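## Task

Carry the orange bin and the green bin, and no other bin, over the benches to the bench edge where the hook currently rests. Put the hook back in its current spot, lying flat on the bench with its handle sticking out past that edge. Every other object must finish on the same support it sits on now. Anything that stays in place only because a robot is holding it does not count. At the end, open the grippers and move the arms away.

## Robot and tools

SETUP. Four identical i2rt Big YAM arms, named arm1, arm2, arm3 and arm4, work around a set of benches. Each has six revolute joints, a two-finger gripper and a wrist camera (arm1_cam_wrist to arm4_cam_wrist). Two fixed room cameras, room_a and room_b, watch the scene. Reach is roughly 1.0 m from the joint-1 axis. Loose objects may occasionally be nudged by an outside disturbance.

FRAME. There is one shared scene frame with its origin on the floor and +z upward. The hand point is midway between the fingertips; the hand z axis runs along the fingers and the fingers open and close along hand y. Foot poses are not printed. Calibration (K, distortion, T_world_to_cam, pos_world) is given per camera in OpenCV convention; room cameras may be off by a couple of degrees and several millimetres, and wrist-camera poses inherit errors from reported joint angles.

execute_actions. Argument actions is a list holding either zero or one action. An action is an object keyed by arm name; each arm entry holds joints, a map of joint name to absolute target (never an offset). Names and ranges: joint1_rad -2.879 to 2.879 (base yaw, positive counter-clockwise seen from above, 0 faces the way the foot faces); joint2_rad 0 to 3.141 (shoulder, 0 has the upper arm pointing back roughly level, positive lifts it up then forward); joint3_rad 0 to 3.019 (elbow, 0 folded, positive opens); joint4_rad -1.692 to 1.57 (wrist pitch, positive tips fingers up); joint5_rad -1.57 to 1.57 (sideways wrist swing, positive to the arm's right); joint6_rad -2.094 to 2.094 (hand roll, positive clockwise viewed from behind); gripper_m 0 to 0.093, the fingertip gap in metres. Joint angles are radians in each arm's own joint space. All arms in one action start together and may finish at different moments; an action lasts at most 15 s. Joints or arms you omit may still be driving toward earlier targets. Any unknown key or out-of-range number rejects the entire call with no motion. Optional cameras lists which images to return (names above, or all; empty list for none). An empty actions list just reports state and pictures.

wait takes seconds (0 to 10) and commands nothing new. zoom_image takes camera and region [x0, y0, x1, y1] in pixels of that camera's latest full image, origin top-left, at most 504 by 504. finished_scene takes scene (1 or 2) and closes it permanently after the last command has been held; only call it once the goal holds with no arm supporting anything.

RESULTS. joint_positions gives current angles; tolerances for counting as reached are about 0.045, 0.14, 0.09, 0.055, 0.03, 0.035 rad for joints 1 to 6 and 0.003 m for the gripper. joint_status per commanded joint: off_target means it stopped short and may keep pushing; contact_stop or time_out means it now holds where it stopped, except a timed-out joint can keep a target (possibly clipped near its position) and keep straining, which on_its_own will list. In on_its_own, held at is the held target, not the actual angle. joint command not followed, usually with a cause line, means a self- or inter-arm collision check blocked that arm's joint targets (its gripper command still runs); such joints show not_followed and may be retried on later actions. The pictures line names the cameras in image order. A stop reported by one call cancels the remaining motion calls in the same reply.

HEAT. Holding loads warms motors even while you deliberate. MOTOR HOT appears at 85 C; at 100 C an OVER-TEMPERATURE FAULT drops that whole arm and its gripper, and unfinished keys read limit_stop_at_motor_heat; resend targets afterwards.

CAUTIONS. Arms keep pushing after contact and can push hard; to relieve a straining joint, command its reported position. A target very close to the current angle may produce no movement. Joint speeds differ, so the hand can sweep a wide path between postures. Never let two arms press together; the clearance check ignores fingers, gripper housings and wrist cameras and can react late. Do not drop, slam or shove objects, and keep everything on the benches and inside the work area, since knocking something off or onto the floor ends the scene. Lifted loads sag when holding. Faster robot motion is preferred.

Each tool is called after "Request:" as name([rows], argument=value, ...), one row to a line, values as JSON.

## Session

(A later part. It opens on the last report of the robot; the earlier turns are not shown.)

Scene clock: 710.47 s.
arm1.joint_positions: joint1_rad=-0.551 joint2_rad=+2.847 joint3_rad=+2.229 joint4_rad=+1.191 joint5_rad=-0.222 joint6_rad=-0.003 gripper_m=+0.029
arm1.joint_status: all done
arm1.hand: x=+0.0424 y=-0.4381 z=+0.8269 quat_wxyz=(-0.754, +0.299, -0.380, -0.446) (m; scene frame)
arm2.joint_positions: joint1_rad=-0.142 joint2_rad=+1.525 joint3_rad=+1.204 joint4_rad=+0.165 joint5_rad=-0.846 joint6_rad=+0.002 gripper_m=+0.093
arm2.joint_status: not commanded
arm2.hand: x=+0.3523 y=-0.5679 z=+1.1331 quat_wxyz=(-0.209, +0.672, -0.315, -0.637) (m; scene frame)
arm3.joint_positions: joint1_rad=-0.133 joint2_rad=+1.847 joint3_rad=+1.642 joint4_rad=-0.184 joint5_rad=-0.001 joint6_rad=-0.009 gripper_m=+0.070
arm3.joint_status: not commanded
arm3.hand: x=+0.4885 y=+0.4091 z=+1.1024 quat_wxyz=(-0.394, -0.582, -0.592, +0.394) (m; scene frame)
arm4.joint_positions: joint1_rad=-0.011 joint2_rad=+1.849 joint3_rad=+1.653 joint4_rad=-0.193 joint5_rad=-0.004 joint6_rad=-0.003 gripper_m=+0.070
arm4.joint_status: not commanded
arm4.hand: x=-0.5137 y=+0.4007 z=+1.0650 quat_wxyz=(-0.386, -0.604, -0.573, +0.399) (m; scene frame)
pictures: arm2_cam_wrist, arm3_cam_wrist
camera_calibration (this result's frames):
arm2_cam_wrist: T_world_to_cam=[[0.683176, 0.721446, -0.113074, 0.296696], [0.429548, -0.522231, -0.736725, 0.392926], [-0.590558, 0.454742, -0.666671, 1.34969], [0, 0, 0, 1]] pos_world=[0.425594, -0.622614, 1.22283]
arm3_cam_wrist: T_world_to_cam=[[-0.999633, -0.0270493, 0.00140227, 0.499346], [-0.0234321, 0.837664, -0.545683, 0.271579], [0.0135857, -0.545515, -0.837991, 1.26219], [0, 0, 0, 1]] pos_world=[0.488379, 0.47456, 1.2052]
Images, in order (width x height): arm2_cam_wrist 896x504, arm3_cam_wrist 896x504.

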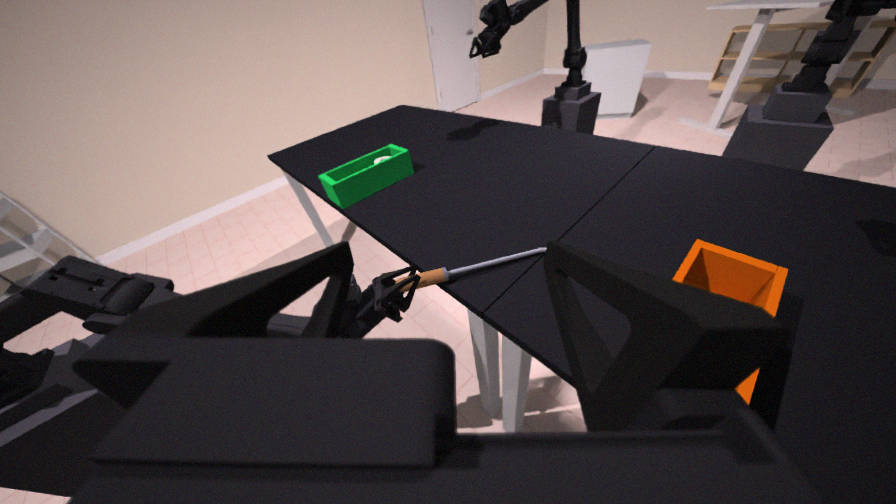

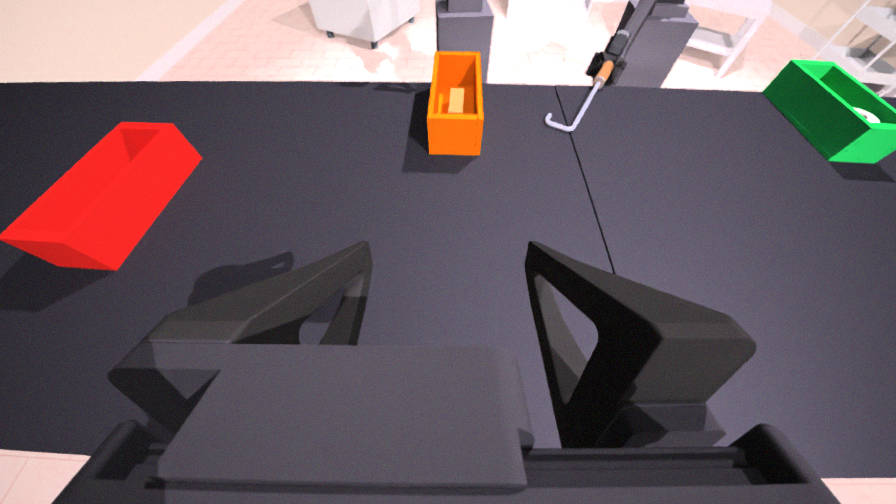

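Request:
execute_actions([
  {"arm1":{"joints":{"gripper_m":0.075}}},
], cameras=[])

Request:
execute_actions([
  {"arm1":{"joints":{"joint3_rad":1.7}}},
])

Scene clock: 713.70 s.
arm1.joint_positions: joint1_rad=-0.550 joint2_rad=+2.847 joint3_rad=+2.229 joint4_rad=+1.191 joint5_rad=-0.222 joint6_rad=-0.003 gripper_m=+0.075
arm1.joint_status: all done
arm1.hand: x=+0.0421 y=-0.4379 z=+0.8269 quat_wxyz=(-0.753, +0.299, -0.380, -0.446) (m; scene frame)
arm2.joint_positions: joint1_rad=-0.142 joint2_rad=+1.525 joint3_rad=+1.204 joint4_rad=+0.165 joint5_rad=-0.846 joint6_rad=+0.002 gripper_m=+0.093
arm2.joint_status: not commanded
arm2.hand: x=+0.3523 y=-0.5679 z=+1.1331 quat_wxyz=(-0.209, +0.672, -0.315, -0.637) (m; scene frame)
arm3.joint_positions: joint1_rad=-0.133 joint2_rad=+1.847 joint3_rad=+1.642 joint4_rad=-0.184 joint5_rad=-0.001 joint6_rad=-0.009 gripper_m=+0.070
arm3.joint_status: not commanded
arm3.hand: x=+0.4885 y=+0.4091 z=+1.1024 quat_wxyz=(-0.394, -0.582, -0.592, +0.394) (m; scene frame)
arm4.joint_positions: joint1_rad=-0.011 joint2_rad=+1.849 joint3_rad=+1.653 joint4_rad=-0.193 joint5_rad=-0.004 joint6_rad=-0.003 gripper_m=+0.070
arm4.joint_status: not commanded
arm4.hand: x=-0.5137 y=+0.4007 z=+1.0650 quat_wxyz=(-0.386, -0.604, -0.573, +0.399) (m; scene frame)
pictures: none
No camera images: the call's "cameras" was empty. Leave "cameras" out to get every camera's image.

Scene clock: 714.90 s.
arm1.joint_positions: joint1_rad=-0.550 joint2_rad=+2.848 joint3_rad=+1.703 joint4_rad=+1.191 joint5_rad=-0.222 joint6_rad=-0.003 gripper_m=+0.075
arm1.joint_status: all done
arm1.hand: x=-0.0273 y=-0.5291 z=+0.5802 quat_wxyz=(-0.605, +0.380, -0.575, -0.398) (m; scene frame)
arm2.joint_positions: joint1_rad=-0.142 joint2_rad=+1.525 joint3_rad=+1.204 joint4_rad=+0.165 joint5_rad=-0.846 joint6_rad=+0.002 gripper_m=+0.093
arm2.joint_status: not commanded
arm2.hand: x=+0.3523 y=-0.5679 z=+1.1331 quat_wxyz=(-0.209, +0.672, -0.315, -0.637) (m; scene frame)
arm3.joint_positions: joint1_rad=-0.133 joint2_rad=+1.847 joint3_rad=+1.642 joint4_rad=-0.184 joint5_rad=-0.001 joint6_rad=-0.009 gripper_m=+0.070
arm3.joint_status: not commanded
arm3.hand: x=+0.4885 y=+0.4091 z=+1.1024 quat_wxyz=(-0.394, -0.582, -0.592, +0.394) (m; scene frame)
arm4.joint_positions: joint1_rad=-0.011 joint2_rad=+1.849 joint3_rad=+1.653 joint4_rad=-0.193 joint5_rad=-0.004 joint6_rad=-0.003 gripper_m=+0.070
arm4.joint_status: not commanded
arm4.hand: x=-0.5137 y=+0.4007 z=+1.0650 quat_wxyz=(-0.386, -0.604, -0.573, +0.399) (m; scene frame)
pictures: arm1_cam_wrist, arm2_cam_wrist, arm3_cam_wrist, arm4_cam_wrist, room_a, room_b
camera_calibration (this result's frames):
arm1_cam_wrist: T_world_to_cam=[[0.92419, -0.381819, 0.00934272, -0.184844], [-0.19971, -0.503959, -0.840322, 0.221017], [0.32556, 0.774751, -0.542007, 0.859583], [0, 0, 0, 1]] pos_world=[-0.0648747, -0.625157, 0.653352]
arm2_cam_wrist: T_world_to_cam=[[0.683176, 0.721446, -0.113074, 0.296696], [0.429548, -0.522231, -0.736725, 0.392926], [-0.590558, 0.454742, -0.666671, 1.34969], [0, 0, 0, 1]] pos_world=[0.425594, -0.622614, 1.22283]
arm3_cam_wrist: T_world_to_cam=[[-0.999633, -0.0270493, 0.00140227, 0.499346], [-0.0234321, 0.837664, -0.545683, 0.271579], [0.0135857, -0.545515, -0.837991, 1.26219], [0, 0, 0, 1]] pos_world=[0.488379, 0.47456, 1.2052]
arm4_cam_wrist: T_world_to_cam=[[-0.998481, 0.0551002, 0.000761664, -0.534427], [0.0467798, 0.854847, -0.516767, 0.237274], [-0.0291251, -0.515946, -0.856126, 1.22374], [0, 0, 0, 1]] pos_world=[-0.509073, 0.458, 1.1707]
Images, in order (width x height): arm1_cam_wrist 896x504, arm2_cam_wrist 896x504, arm3_cam_wrist 896x504, arm4_cam_wrist 896x504, room_a 896x504, room_b 896x504.

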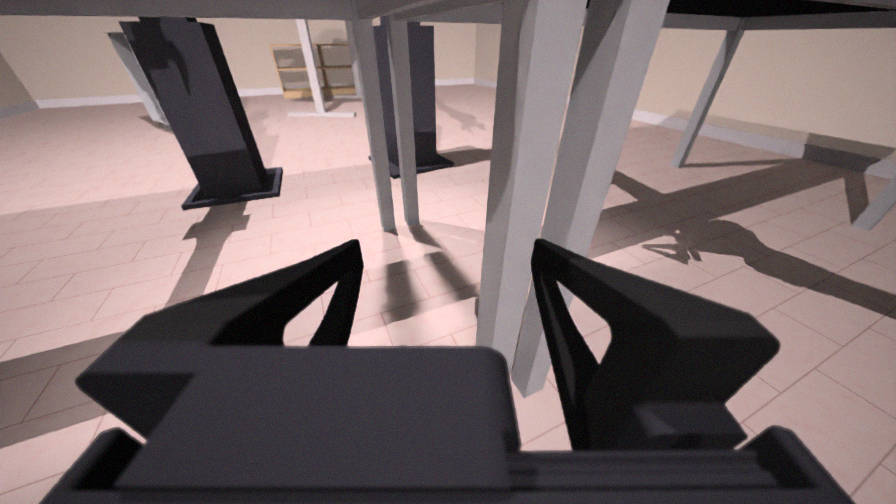

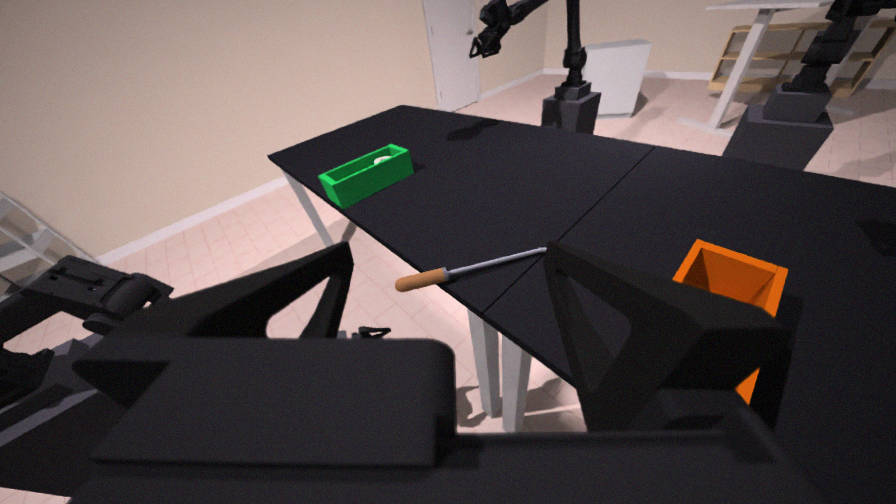

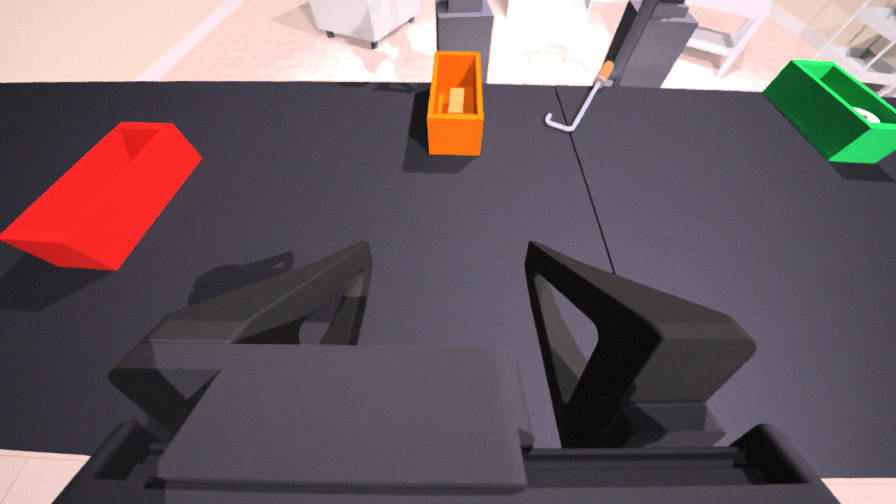

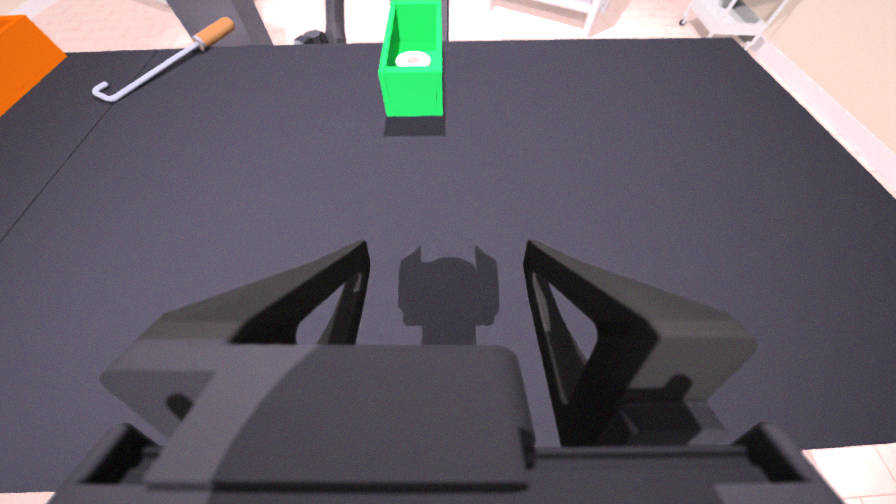

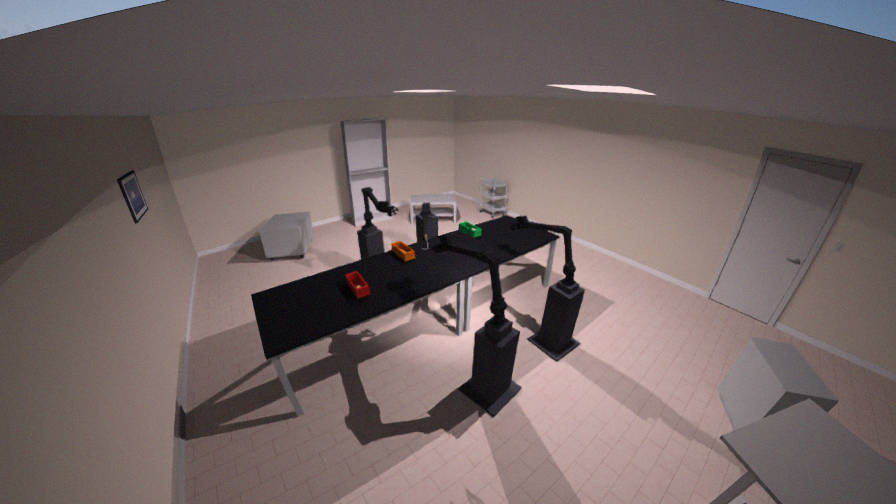

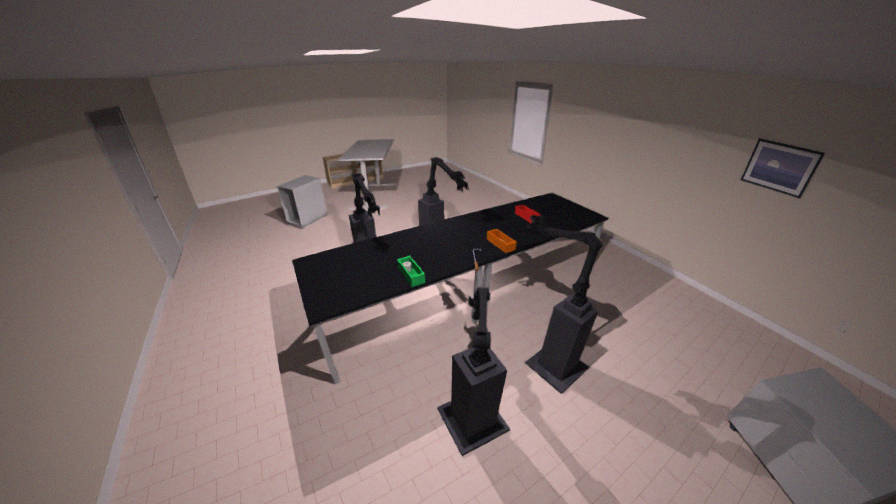

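The orange and green bins are at the edge, the hook is lying flat where it started, and the arms are clear.

Request:
finished_scene(scene=2)

The scene is finished: the task was done.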